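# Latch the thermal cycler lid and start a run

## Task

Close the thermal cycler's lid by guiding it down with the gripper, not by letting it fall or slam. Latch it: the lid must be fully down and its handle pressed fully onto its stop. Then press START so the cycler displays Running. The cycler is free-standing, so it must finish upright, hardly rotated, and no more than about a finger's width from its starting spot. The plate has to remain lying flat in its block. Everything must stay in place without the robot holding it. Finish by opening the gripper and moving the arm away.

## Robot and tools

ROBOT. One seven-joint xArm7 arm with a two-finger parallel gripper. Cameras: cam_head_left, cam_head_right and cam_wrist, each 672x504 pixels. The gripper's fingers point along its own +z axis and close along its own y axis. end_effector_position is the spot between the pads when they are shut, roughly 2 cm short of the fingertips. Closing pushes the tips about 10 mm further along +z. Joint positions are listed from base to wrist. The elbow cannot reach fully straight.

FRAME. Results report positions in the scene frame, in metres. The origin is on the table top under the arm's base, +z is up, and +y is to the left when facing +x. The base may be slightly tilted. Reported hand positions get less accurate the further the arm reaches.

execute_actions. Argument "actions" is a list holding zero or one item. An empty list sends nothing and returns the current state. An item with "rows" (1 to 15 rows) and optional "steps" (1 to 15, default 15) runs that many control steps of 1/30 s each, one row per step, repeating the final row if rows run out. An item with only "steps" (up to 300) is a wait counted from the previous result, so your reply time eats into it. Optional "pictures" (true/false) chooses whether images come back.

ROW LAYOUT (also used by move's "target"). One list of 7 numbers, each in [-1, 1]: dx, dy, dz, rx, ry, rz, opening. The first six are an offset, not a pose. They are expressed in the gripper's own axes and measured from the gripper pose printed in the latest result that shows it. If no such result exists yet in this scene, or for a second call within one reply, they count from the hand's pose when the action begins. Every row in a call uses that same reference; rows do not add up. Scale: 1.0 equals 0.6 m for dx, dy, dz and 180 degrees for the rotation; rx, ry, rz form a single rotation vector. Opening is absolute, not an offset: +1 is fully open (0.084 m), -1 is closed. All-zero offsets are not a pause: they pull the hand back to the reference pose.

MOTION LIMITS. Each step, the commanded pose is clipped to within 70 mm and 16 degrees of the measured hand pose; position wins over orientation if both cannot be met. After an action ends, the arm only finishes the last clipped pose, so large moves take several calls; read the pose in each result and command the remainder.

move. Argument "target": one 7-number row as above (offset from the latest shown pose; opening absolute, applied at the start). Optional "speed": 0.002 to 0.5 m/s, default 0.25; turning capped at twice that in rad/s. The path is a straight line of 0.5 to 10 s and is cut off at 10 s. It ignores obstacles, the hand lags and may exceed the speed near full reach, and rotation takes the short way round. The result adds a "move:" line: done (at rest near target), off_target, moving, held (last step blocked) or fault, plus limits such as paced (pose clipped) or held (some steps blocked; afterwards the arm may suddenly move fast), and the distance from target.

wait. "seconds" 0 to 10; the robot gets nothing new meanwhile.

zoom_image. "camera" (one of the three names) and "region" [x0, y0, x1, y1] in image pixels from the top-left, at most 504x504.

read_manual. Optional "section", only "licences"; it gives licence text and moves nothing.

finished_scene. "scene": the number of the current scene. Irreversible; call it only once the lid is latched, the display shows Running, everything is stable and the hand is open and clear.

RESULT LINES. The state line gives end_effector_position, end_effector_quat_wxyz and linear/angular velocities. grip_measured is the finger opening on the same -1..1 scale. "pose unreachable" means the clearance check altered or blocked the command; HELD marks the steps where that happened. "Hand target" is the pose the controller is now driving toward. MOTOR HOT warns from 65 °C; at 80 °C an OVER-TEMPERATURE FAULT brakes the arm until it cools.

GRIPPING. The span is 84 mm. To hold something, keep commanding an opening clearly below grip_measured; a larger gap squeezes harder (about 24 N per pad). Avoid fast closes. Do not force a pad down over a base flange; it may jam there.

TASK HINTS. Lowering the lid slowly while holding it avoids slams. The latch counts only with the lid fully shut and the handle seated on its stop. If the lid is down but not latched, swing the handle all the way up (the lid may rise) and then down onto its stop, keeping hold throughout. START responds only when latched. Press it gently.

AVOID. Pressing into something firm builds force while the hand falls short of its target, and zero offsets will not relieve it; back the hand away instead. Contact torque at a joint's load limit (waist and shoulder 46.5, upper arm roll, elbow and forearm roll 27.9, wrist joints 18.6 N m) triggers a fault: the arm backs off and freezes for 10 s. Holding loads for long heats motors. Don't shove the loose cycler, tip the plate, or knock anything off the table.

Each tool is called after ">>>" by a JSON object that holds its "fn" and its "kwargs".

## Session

>>> {"fn": "execute_actions", "kwargs": {"actions": []}}

Scene clock: 0.00 s of 7800.00 s.
end_effector_position=(+0.1994, -0.0771, +0.3338) grip_measured=+1.00 end_effector_quat_wxyz=(-0.093, +0.838, +0.537, -0.027) end_effector_velocity=(-0.000, +0.000, +0.000) end_effector_angular_velocity=(-0.000, +0.001, +0.000)
Joint positions: [ 0.102 -0.866 -0.263  0.612 -0.113  1.603 -1.334  0.084]
Joint velocities: [-0.    -0.     0.001  0.     0.     0.001 -0.    -0.   ]
Motor temperatures (°C, as the motors report them): [37 38 38 34 40 45 40]
Hand target: +0.199, -0.077, +0.334; -0.093, +0.838, +0.537, -0.027

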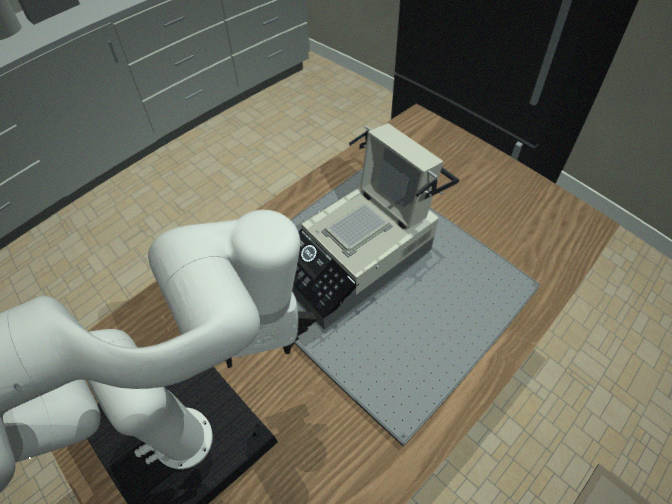

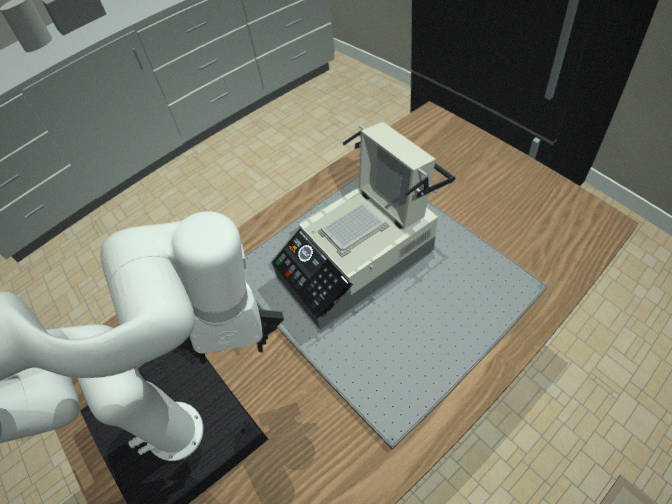

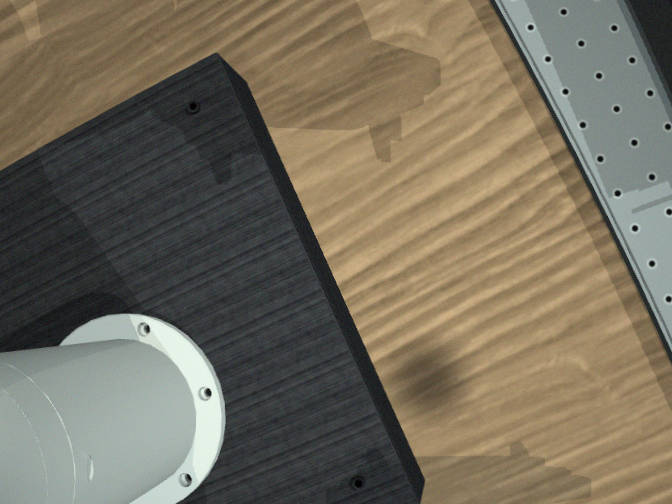

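>>> {"fn": "move", "kwargs": {"target": [0.537,0.27,-0.337,-0.124,0.115,0.348,1], "speed": 0.3}}

>>> {"fn": "zoom_image", "kwargs": {"camera": "cam_head_right", "region": [260,100,480,340]}}

Scene clock: 6.33 s of 7800.00 s.
end_effector_position=(+0.5100, +0.1234, +0.5182) grip_measured=+1.00 end_effector_quat_wxyz=(-0.001, +0.985, +0.001, +0.170) end_effector_velocity=(+0.001, +0.001, -0.000) end_effector_angular_velocity=(-0.003, +0.006, -0.004)
Joint positions: [ 0.072 -0.102  0.348  1.571 -0.08   1.318  0.285  0.084]
Joint velocities: [ 0.002  0.011  0.004  0.014 -0.008  0.011  0.01  -0.   ]
Motor temperatures (°C, as the motors report them): [37 38 38 35 40 45 40]
Hand target: +0.510, +0.124, +0.518; -0.001, +0.985, +0.001, +0.170
Off the commanded pose: 0.002 m, 0 deg.
After step 90, 0.73 s passed at rest.
move: done

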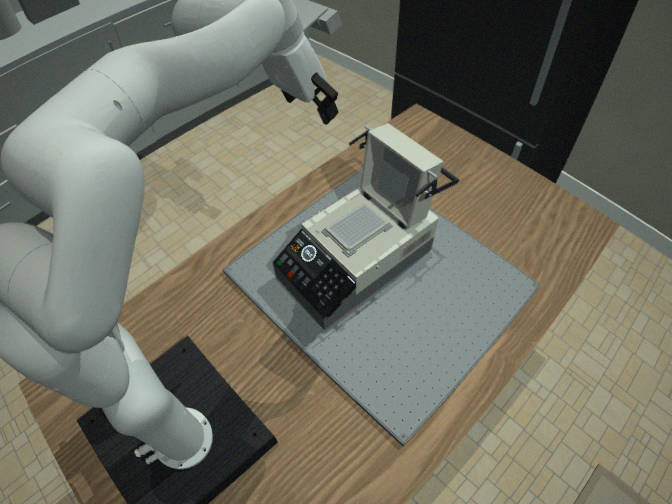

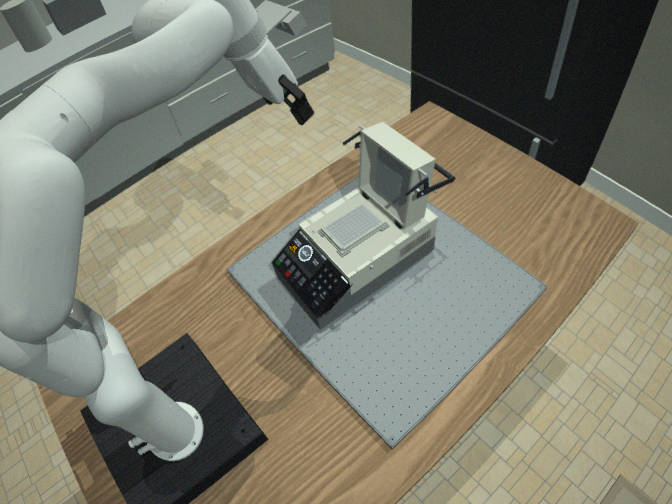

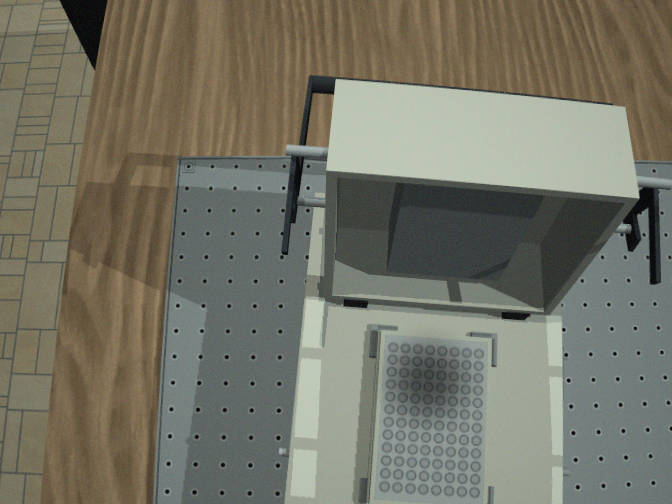

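Region (260, 100, 480, 340) of cam_head_right's 672x504 image, scaled by 2.100, with more detail than that image has; it fills the left 462 columns of this view, and the rest is white.

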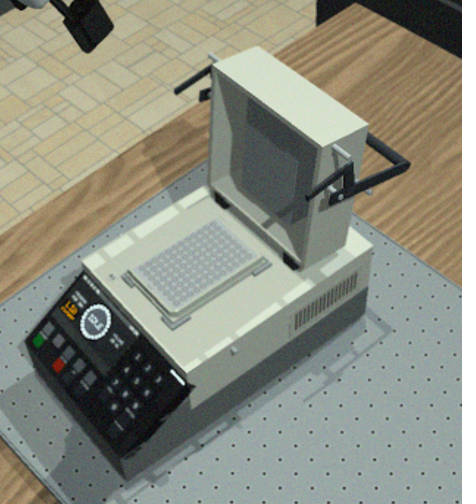

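>>> {"fn": "move", "kwargs": {"target": [0.32,0.092,0.393,0.041,0.038,0.526,-0.3], "speed": 0.25}}

>>> {"fn": "zoom_image", "kwargs": {"camera": "cam_head_right", "region": [320,80,480,230]}}

Scene clock: 12.13 s of 7800.00 s.
end_effector_position=(+0.7695, +0.0668, +0.3605) grip_measured=-0.32 end_effector_quat_wxyz=(-0.182, +0.655, -0.714, +0.167) end_effector_velocity=(+0.001, -0.001, -0.004) end_effector_angular_velocity=(-0.001, +0.009, -0.007)
Joint positions: [ 0.163  0.682  0.156  2.119 -0.21   0.929  1.85   0.03 ]
Joint velocities: [ 0.002  0.011 -0.003  0.011 -0.002  0.009  0.006 -0.   ]
Motor temperatures (°C, as the motors report them): [37 38 38 36 40 45 40]
Hand target: +0.770, +0.067, +0.360; -0.182, +0.655, -0.714, +0.167
Off the commanded pose: 0.002 m, 0 deg.
move: done

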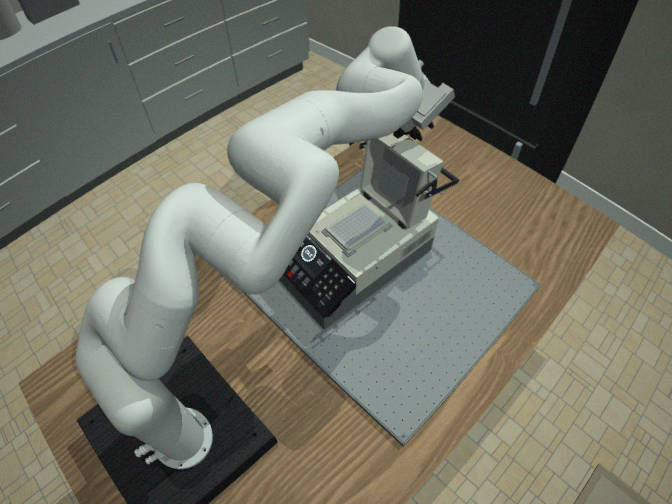

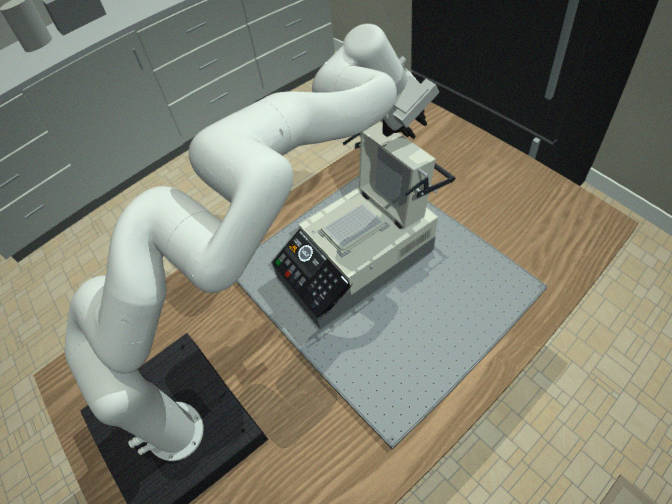

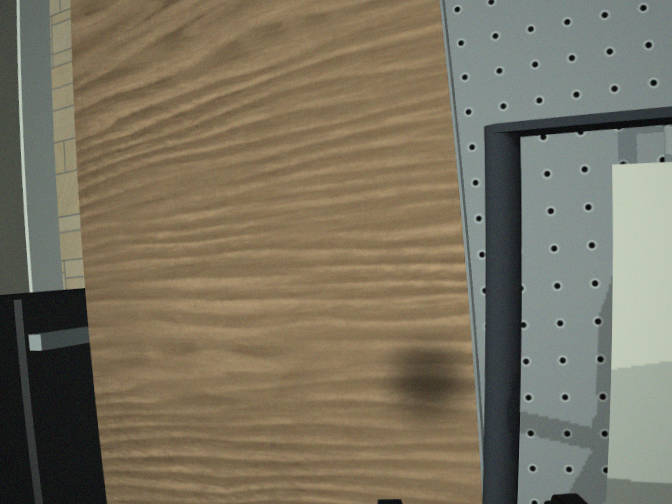

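Region (320, 80, 480, 230) of cam_head_right's 672x504 image, scaled by 3.150, with more detail than that image has; it fills the top 472 rows of this view, and the rest is white.

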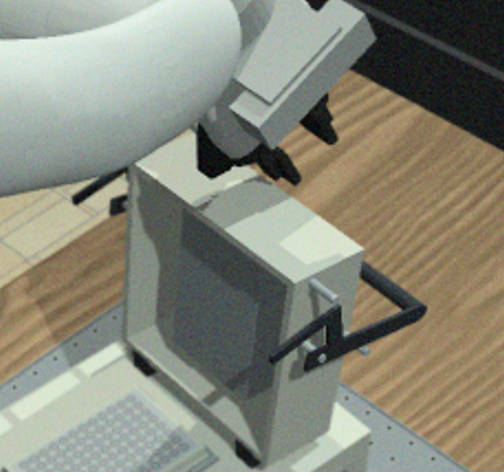

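>>> {"fn": "move", "kwargs": {"target": [0,-0.032,0.045,0,0,0,-0.3], "speed": 0.07}}

>>> {"fn": "move", "kwargs": {"target": [0,0,0.04,0,0,0,-0.3], "speed": 0.03}}

>>> {"fn": "zoom_image", "kwargs": {"camera": "cam_head_right", "region": [320,80,480,230]}}

Scene clock: 14.90 s of 7800.00 s.
end_effector_position=(+0.7990, +0.0649, +0.3463) grip_measured=-0.32 end_effector_quat_wxyz=(-0.183, +0.655, -0.714, +0.167) end_effector_velocity=(+0.001, -0.001, -0.003) end_effector_angular_velocity=(-0.003, +0.012, -0.001)
Joint positions: [ 0.186  0.879  0.148  2.415 -0.21   1.024  1.822  0.03 ]
Joint velocities: [ 0.004  0.028 -0.002  0.047  0.     0.03  -0.005  0.   ]
Motor temperatures (°C, as the motors report them): [37 39 38 36 40 45 40]
Hand target: +0.799, +0.065, +0.346; -0.182, +0.655, -0.714, +0.167
Off the commanded pose: 0.000 m, 0 deg.
move: done

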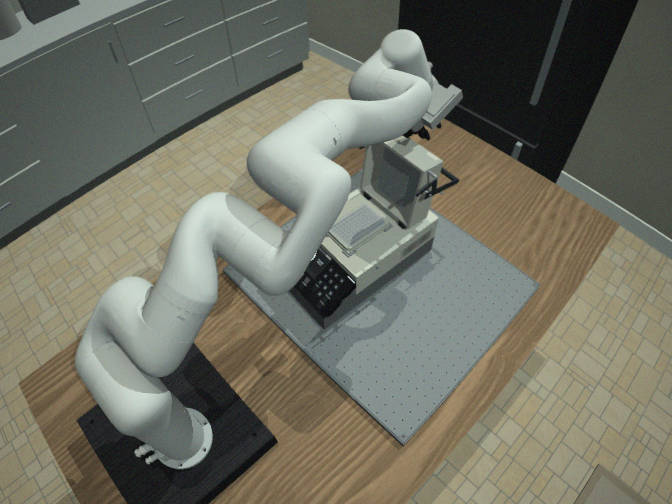

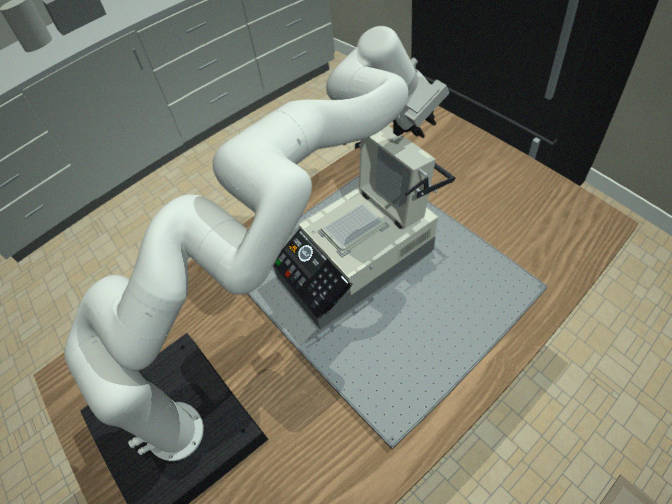

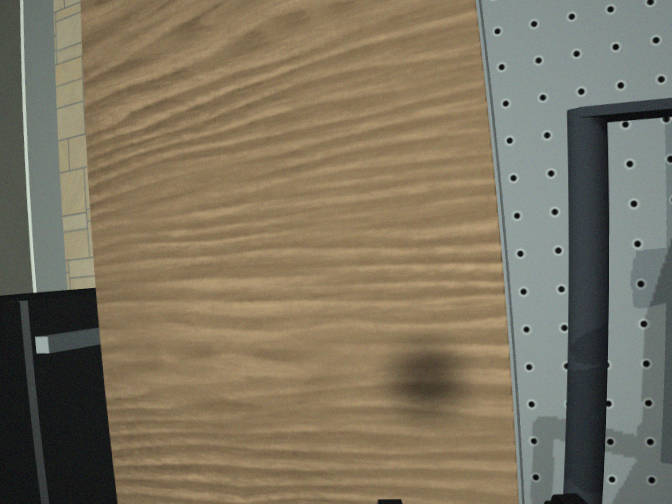

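Scene clock: 16.00 s of 7800.00 s.
end_effector_position=(+0.8103, +0.0648, +0.3255) grip_measured=-0.32 end_effector_quat_wxyz=(-0.183, +0.655, -0.714, +0.167) end_effector_velocity=(+0.002, +0.000, +0.004) end_effector_angular_velocity=(+0.001, -0.008, +0.000)
Joint positions: [ 0.194  0.97   0.143  2.518 -0.211  1.033  1.815  0.03 ]
Joint velocities: [ 0.003  0.012 -0.001  0.028  0.001  0.008 -0.002 -0.   ]
Motor temperatures (°C, as the motors report them): [37 39 38 36 40 45 40]
Hand target: +0.810, +0.065, +0.325; -0.183, +0.655, -0.714, +0.167
Off the commanded pose: 0.000 m, 0 deg.
move: done

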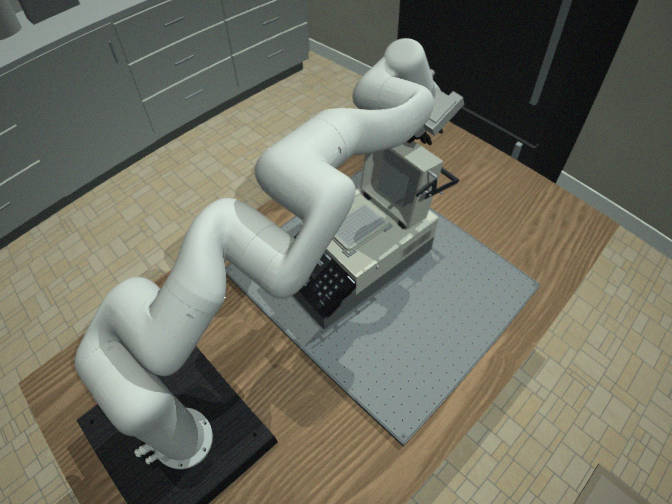

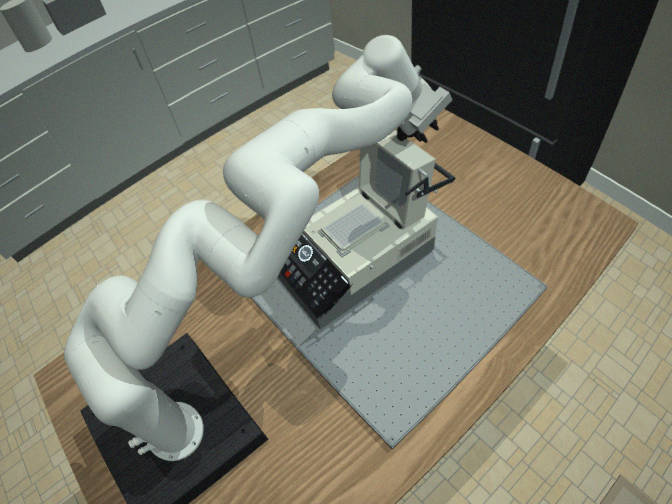

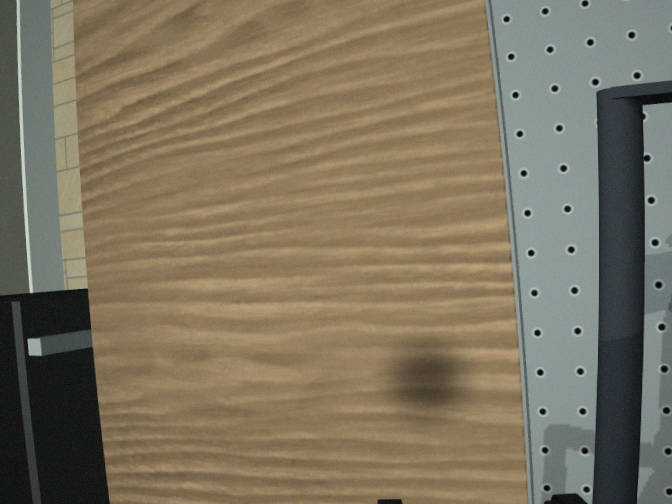

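Region (320, 80, 480, 230) of cam_head_right's 672x504 image, scaled by 3.150, with more detail than that image has; it fills the top 472 rows of this view, and the rest is white.

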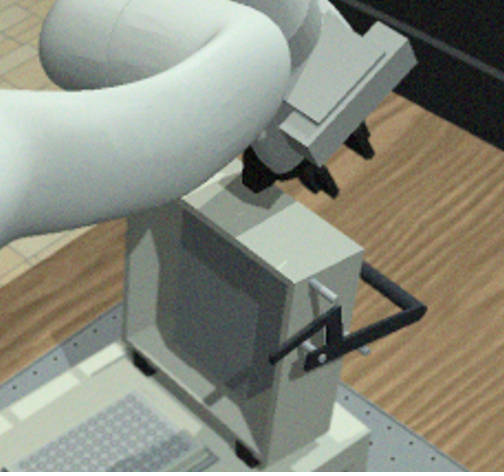

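>>> {"fn": "move", "kwargs": {"target": [0,0.024,0.044,0,0,0,-0.3], "speed": 0.03}}

>>> {"fn": "zoom_image", "kwargs": {"camera": "cam_head_right", "region": [320,80,480,230]}}

Scene clock: 18.53 s of 7800.00 s.
end_effector_position=(+0.8133, +0.0650, +0.3195) grip_measured=-0.31 end_effector_quat_wxyz=(+0.196, -0.651, +0.711, -0.178) end_effector_velocity=(+0.000, -0.001, -0.000) end_effector_angular_velocity=(-0.001, -0.004, -0.001)
Joint positions: [ 0.182  0.913  0.143  2.38  -0.219  0.919  1.835  0.03 ]
Joint velocities: [-0.001 -0.008 -0.002 -0.016 -0.001 -0.012  0.002 -0.   ]
Motor temperatures (°C, as the motors report them): [37 39 38 36 40 45 40]
Hand target: +0.810, +0.066, +0.296; +0.183, -0.655, +0.714, -0.167
Off the commanded pose: 0.024 m, 2 deg.
move: off_target

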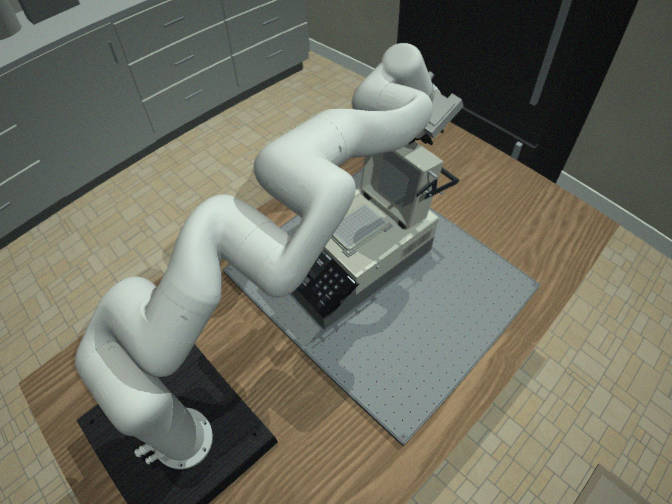

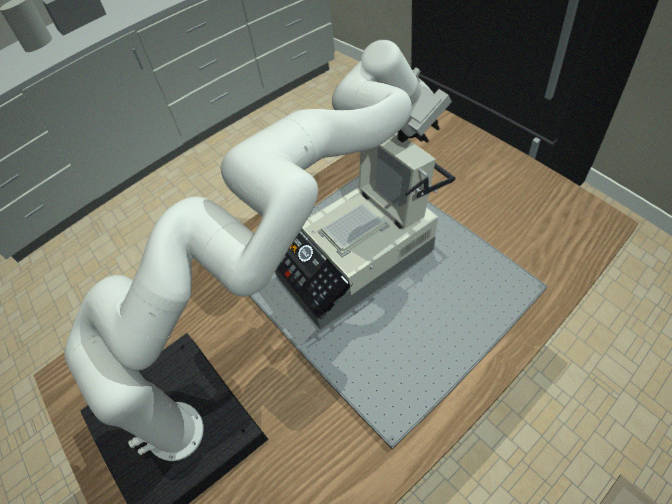

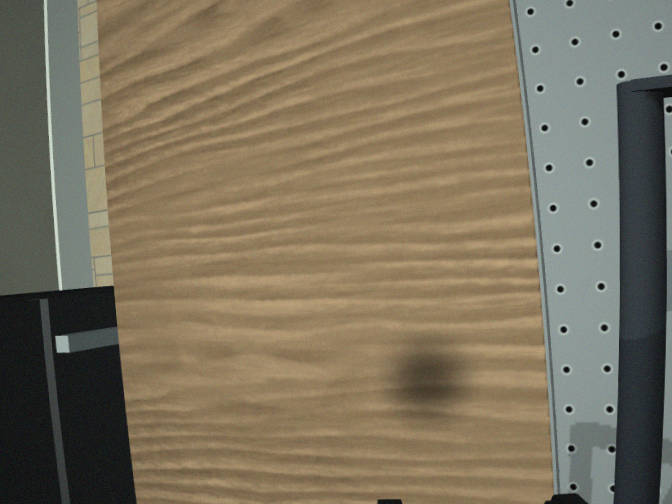

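Region (320, 80, 480, 230) of cam_head_right's 672x504 image, scaled by 3.150, with more detail than that image has; it fills the top 472 rows of this view, and the rest is white.

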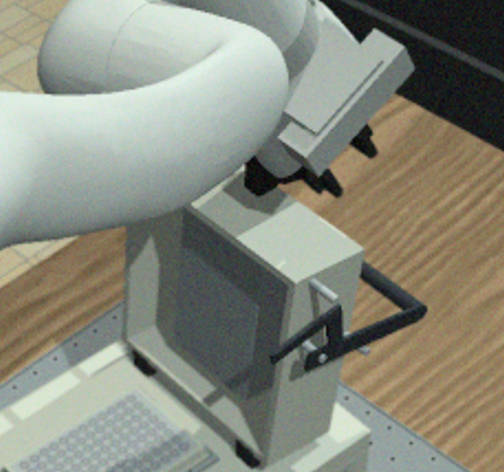

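>>> {"fn": "move", "kwargs": {"target": [0,0.062,-0.058,0,0,0,-0.3], "speed": 0.035}}

>>> {"fn": "move", "kwargs": {"target": [0,0.058,-0.028,-0.07,0,0,-0.3], "speed": 0.04}}

>>> {"fn": "zoom_image", "kwargs": {"camera": "cam_head_right", "region": [320,80,480,230]}}

Scene clock: 21.77 s of 7800.00 s.
end_effector_position=(+0.7647, +0.0687, +0.3326) grip_measured=-0.32 end_effector_quat_wxyz=(+0.197, -0.651, +0.711, -0.179) end_effector_velocity=(-0.001, -0.000, +0.001) end_effector_angular_velocity=(+0.001, -0.003, -0.001)
Joint positions: [ 0.152  0.623  0.15   1.922 -0.227  0.752  1.885  0.03 ]
Joint velocities: [-0.002 -0.007  0.001 -0.011 -0.    -0.007  0.002 -0.   ]
Motor temperatures (°C, as the motors report them): [37 39 38 36 40 45 40]
Hand target: +0.764, +0.069, +0.331; +0.196, -0.651, +0.712, -0.178
Off the commanded pose: 0.002 m, 0 deg.
move: done

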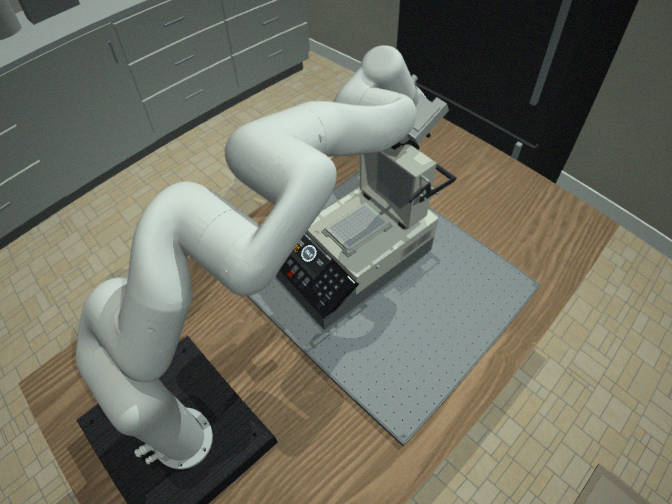

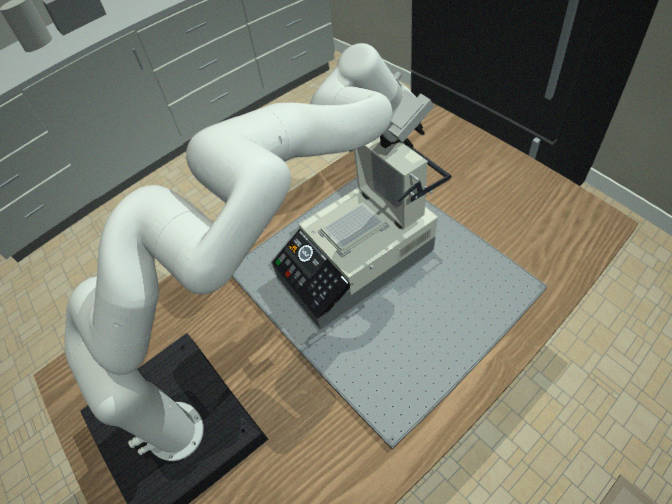

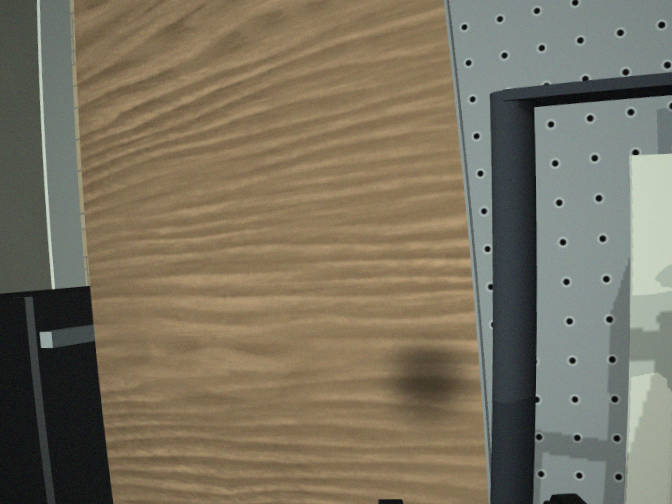

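Scene clock: 24.73 s of 7800.00 s.
end_effector_position=(+0.7263, +0.0720, +0.3286) grip_measured=-0.32 end_effector_quat_wxyz=(-0.125, +0.668, -0.726, +0.099) end_effector_velocity=(-0.002, +0.000, -0.000) end_effector_angular_velocity=(-0.000, +0.009, +0.001)
Joint positions: [ 0.145  0.644  0.182  2.048 -0.164  1.072  1.836  0.03 ]
Joint velocities: [ 0.001  0.002  0.001  0.006  0.001  0.013 -0.001  0.   ]
Motor temperatures (°C, as the motors report them): [37 39 38 36 40 45 40]
Hand target: +0.726, +0.072, +0.329; -0.125, +0.668, -0.726, +0.099
Off the commanded pose: 0.001 m, 0 deg.
move: done

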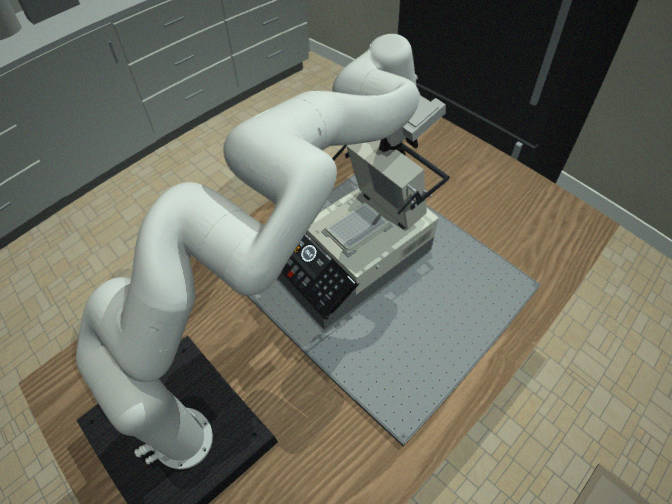

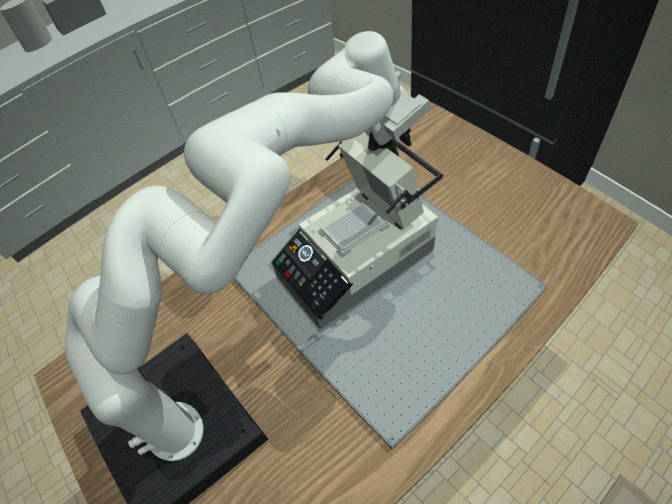

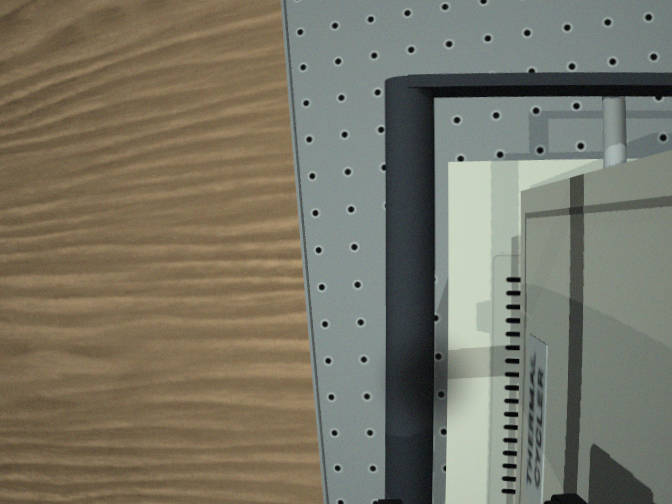

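Region (320, 80, 480, 230) of cam_head_right's 672x504 image, scaled by 3.150, with more detail than that image has; it fills the top 472 rows of this view, and the rest is white.

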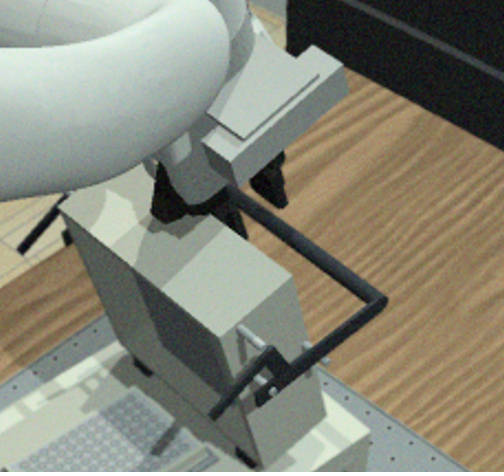

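>>> {"fn": "move", "kwargs": {"target": [0,0.025,0.005,-0.05,0,0,0.15], "speed": 0.03}}

>>> {"fn": "zoom_image", "kwargs": {"camera": "cam_head_right", "region": [320,80,480,230]}}

Scene clock: 28.87 s of 7800.00 s.
end_effector_position=(+0.7130, +0.0733, +0.3210) grip_measured=+0.14 end_effector_quat_wxyz=(-0.073, +0.676, -0.732, +0.042) end_effector_velocity=(-0.000, +0.000, -0.000) end_effector_angular_velocity=(+0.001, +0.007, +0.000)
Joint positions: [ 0.165  0.788  0.187  2.328 -0.14   1.358  1.808  0.05 ]
Joint velocities: [ 0.002  0.014  0.     0.025  0.     0.018 -0.001 -0.   ]
Motor temperatures (°C, as the motors report them): [37 39 38 36 40 45 40]
Hand target: +0.713, +0.073, +0.321; -0.072, +0.676, -0.732, +0.042
Off the commanded pose: 0.000 m, 0 deg.
move: done

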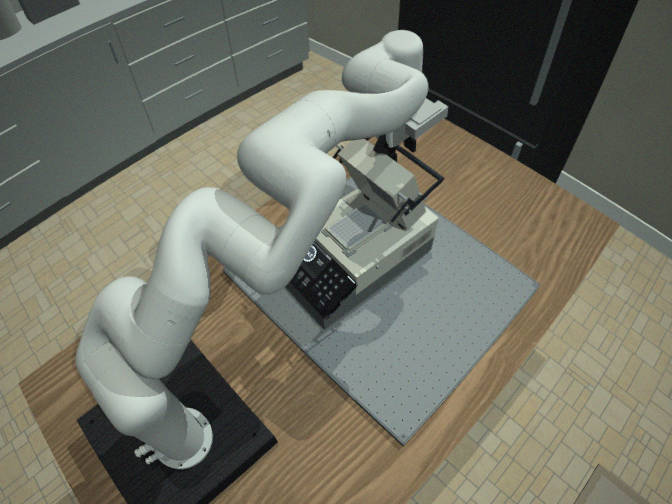

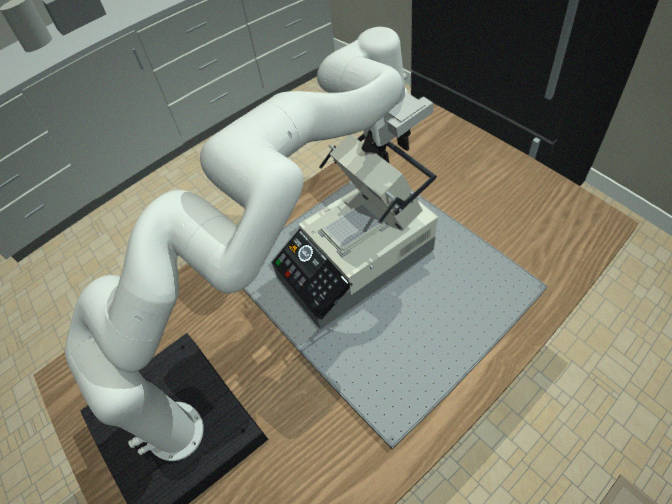

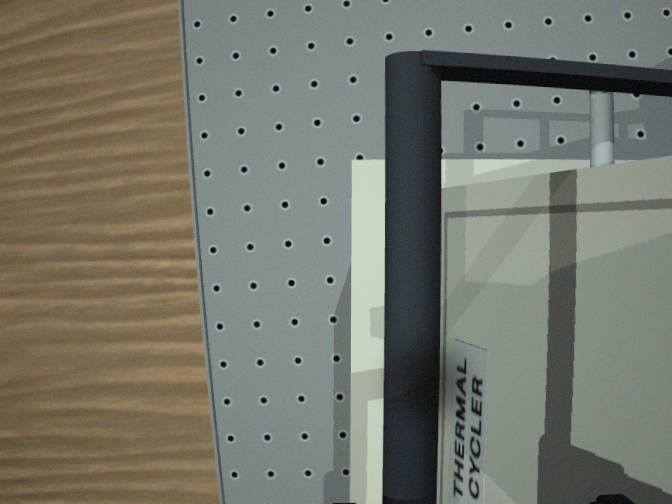

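Region (320, 80, 480, 230) of cam_head_right's 672x504 image, scaled by 3.150, with more detail than that image has; it fills the top 472 rows of this view, and the rest is white.

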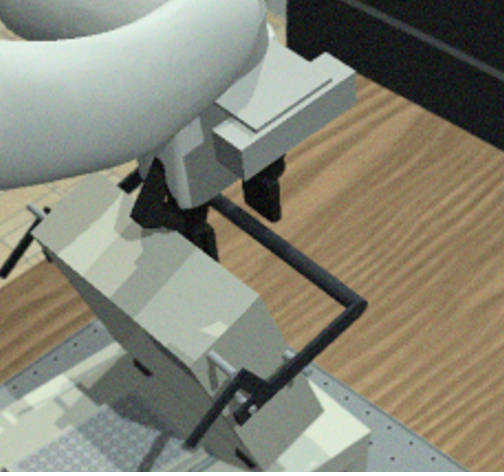

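>>> {"fn": "move", "kwargs": {"target": [0,0.008,0.05,0,0,0,0.15], "speed": 0.02}}

>>> {"fn": "zoom_image", "kwargs": {"camera": "cam_head_right", "region": [320,80,480,230]}}

Scene clock: 32.13 s of 7800.00 s.
end_effector_position=(+0.7131, +0.0747, +0.2906) grip_measured=+0.14 end_effector_quat_wxyz=(-0.072, +0.676, -0.732, +0.042) end_effector_velocity=(+0.001, -0.000, +0.001) end_effector_angular_velocity=(+0.000, -0.004, -0.001)
Joint positions: [ 0.154  0.765  0.188  2.2   -0.14   1.255  1.816  0.05 ]
Joint velocities: [-0.    -0.003 -0.001 -0.005  0.    -0.006  0.    -0.   ]
Motor temperatures (°C, as the motors report them): [37 39 38 36 40 45 40]
Hand target: +0.713, +0.075, +0.291; -0.073, +0.676, -0.732, +0.042
Off the commanded pose: 0.000 m, 0 deg.
move: done

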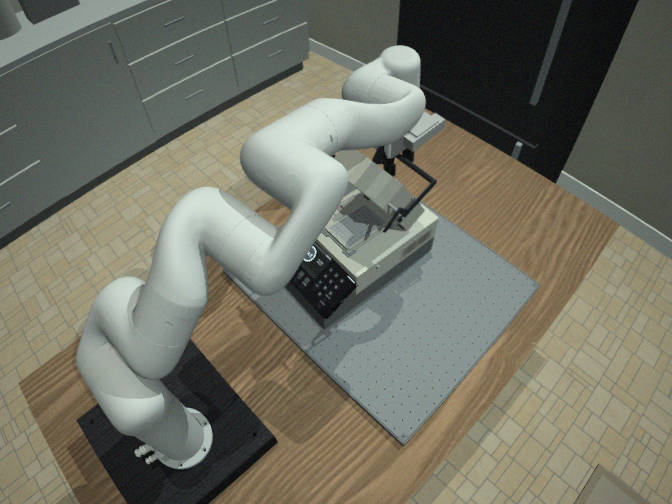

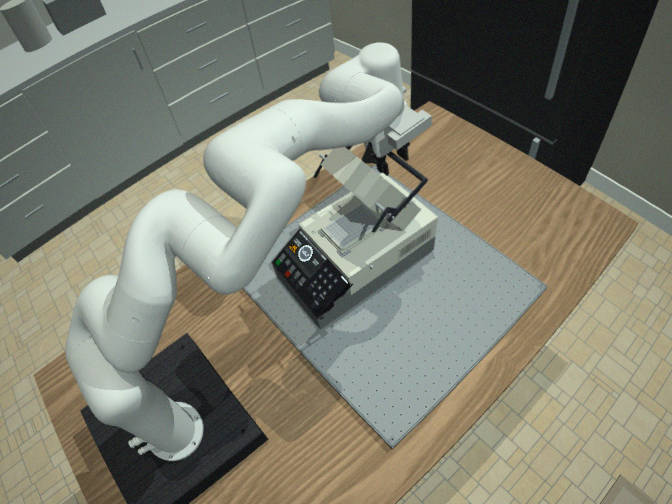

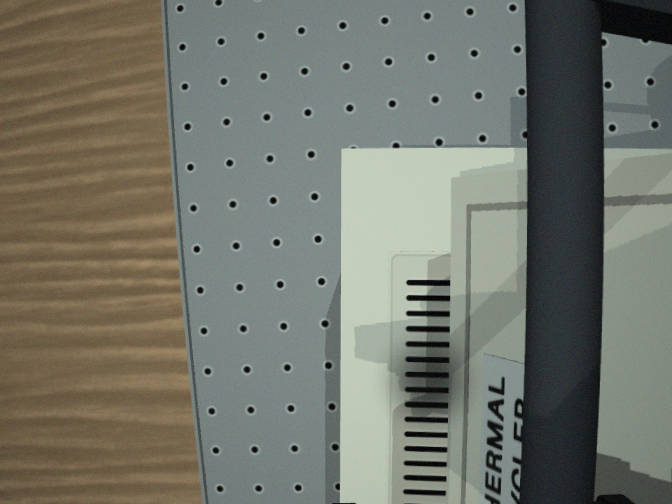

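Region (320, 80, 480, 230) of cam_head_right's 672x504 image, scaled by 3.150, with more detail than that image has; it fills the top 472 rows of this view, and the rest is white.

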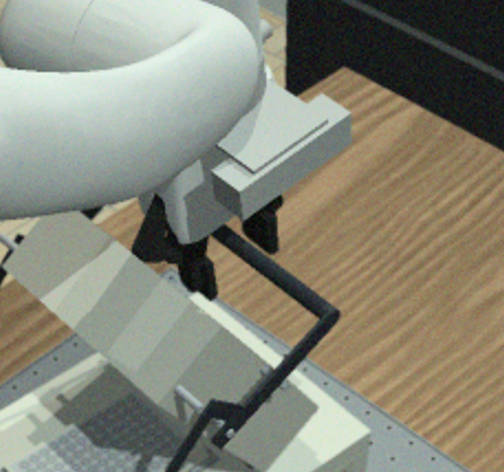

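>>> {"fn": "move", "kwargs": {"target": [0,0.016,-0.018,0,0,0,0.15], "speed": 0.03}}

>>> {"fn": "move", "kwargs": {"target": [0,0,0,0,0,0,-1]}}

>>> {"fn": "zoom_image", "kwargs": {"camera": "cam_head_right", "region": [340,120,440,210]}}

Scene clock: 34.13 s of 7800.00 s.
end_effector_position=(+0.7021, +0.0752, +0.2998) grip_measured=+0.14 end_effector_quat_wxyz=(-0.072, +0.676, -0.732, +0.042) end_effector_velocity=(-0.002, -0.000, -0.000) end_effector_angular_velocity=(-0.000, +0.002, -0.000)
Joint positions: [ 0.146  0.702  0.192  2.12  -0.136  1.238  1.82   0.05 ]
Joint velocities: [-0.001 -0.006 -0.    -0.01   0.001 -0.002  0.    -0.   ]
Motor temperatures (°C, as the motors report them): [37 39 38 36 40 45 40]
Hand target: +0.702, +0.075, +0.300; -0.072, +0.676, -0.732, +0.042
Off the commanded pose: 0.000 m, 0 deg.
move: done

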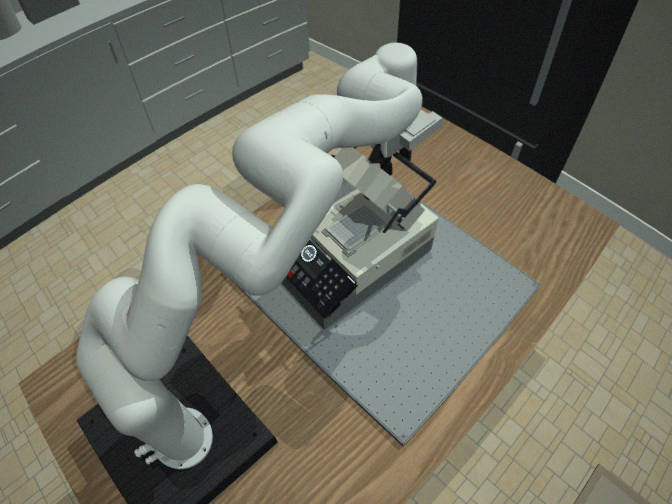

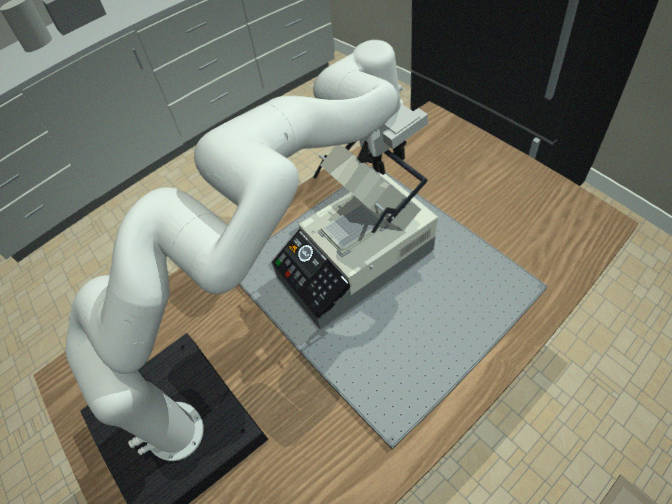

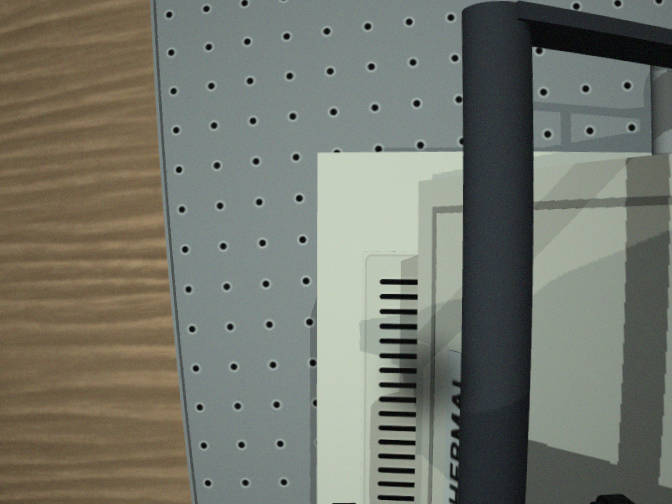

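Scene clock: 34.63 s of 7800.00 s.
end_effector_position=(+0.7021, +0.0752, +0.2997) grip_measured=-0.74 end_effector_quat_wxyz=(-0.072, +0.676, -0.732, +0.042) end_effector_velocity=(+0.000, +0.000, +0.001) end_effector_angular_velocity=(+0.000, -0.001, +0.000)
Joint positions: [ 0.146  0.702  0.192  2.12  -0.135  1.238  1.82   0.012]
Joint velocities: [ 0.001 -0.001 -0.     0.     0.    -0.    -0.     0.   ]
Motor temperatures (°C, as the motors report them): [37 39 38 36 40 45 40]
Hand target: +0.702, +0.075, +0.300; -0.072, +0.676, -0.732, +0.042
Off the commanded pose: 0.000 m, 0 deg.
move: done

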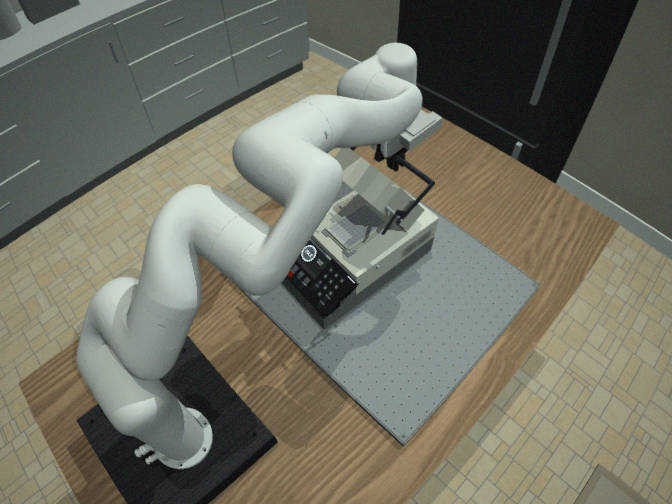

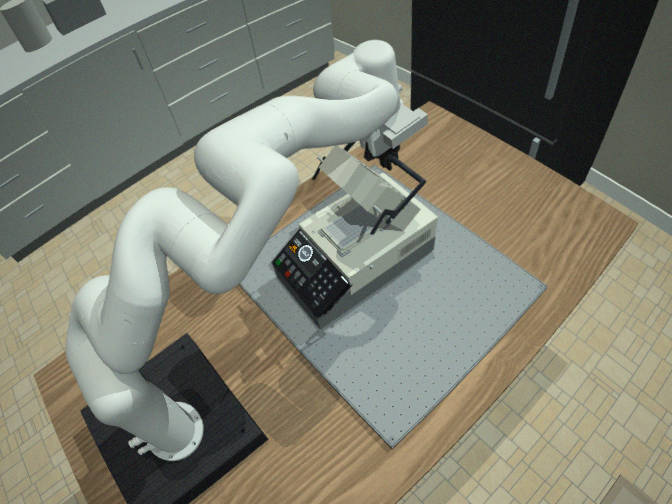

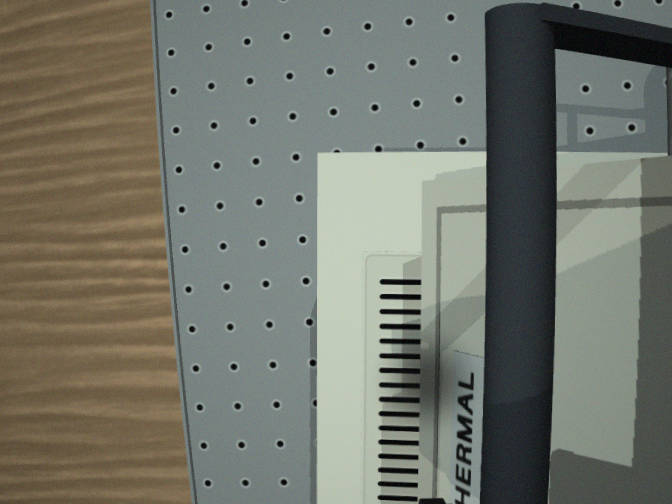

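Region (340, 120, 440, 210) of cam_head_right's 672x504 image, scaled by 5.040, with more detail than that image has; it fills the top 454 rows of this view, and the rest is white.

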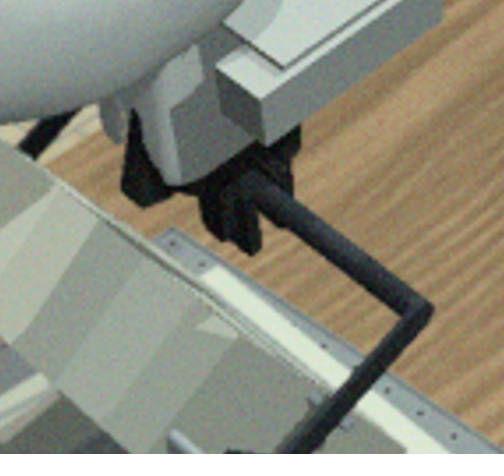

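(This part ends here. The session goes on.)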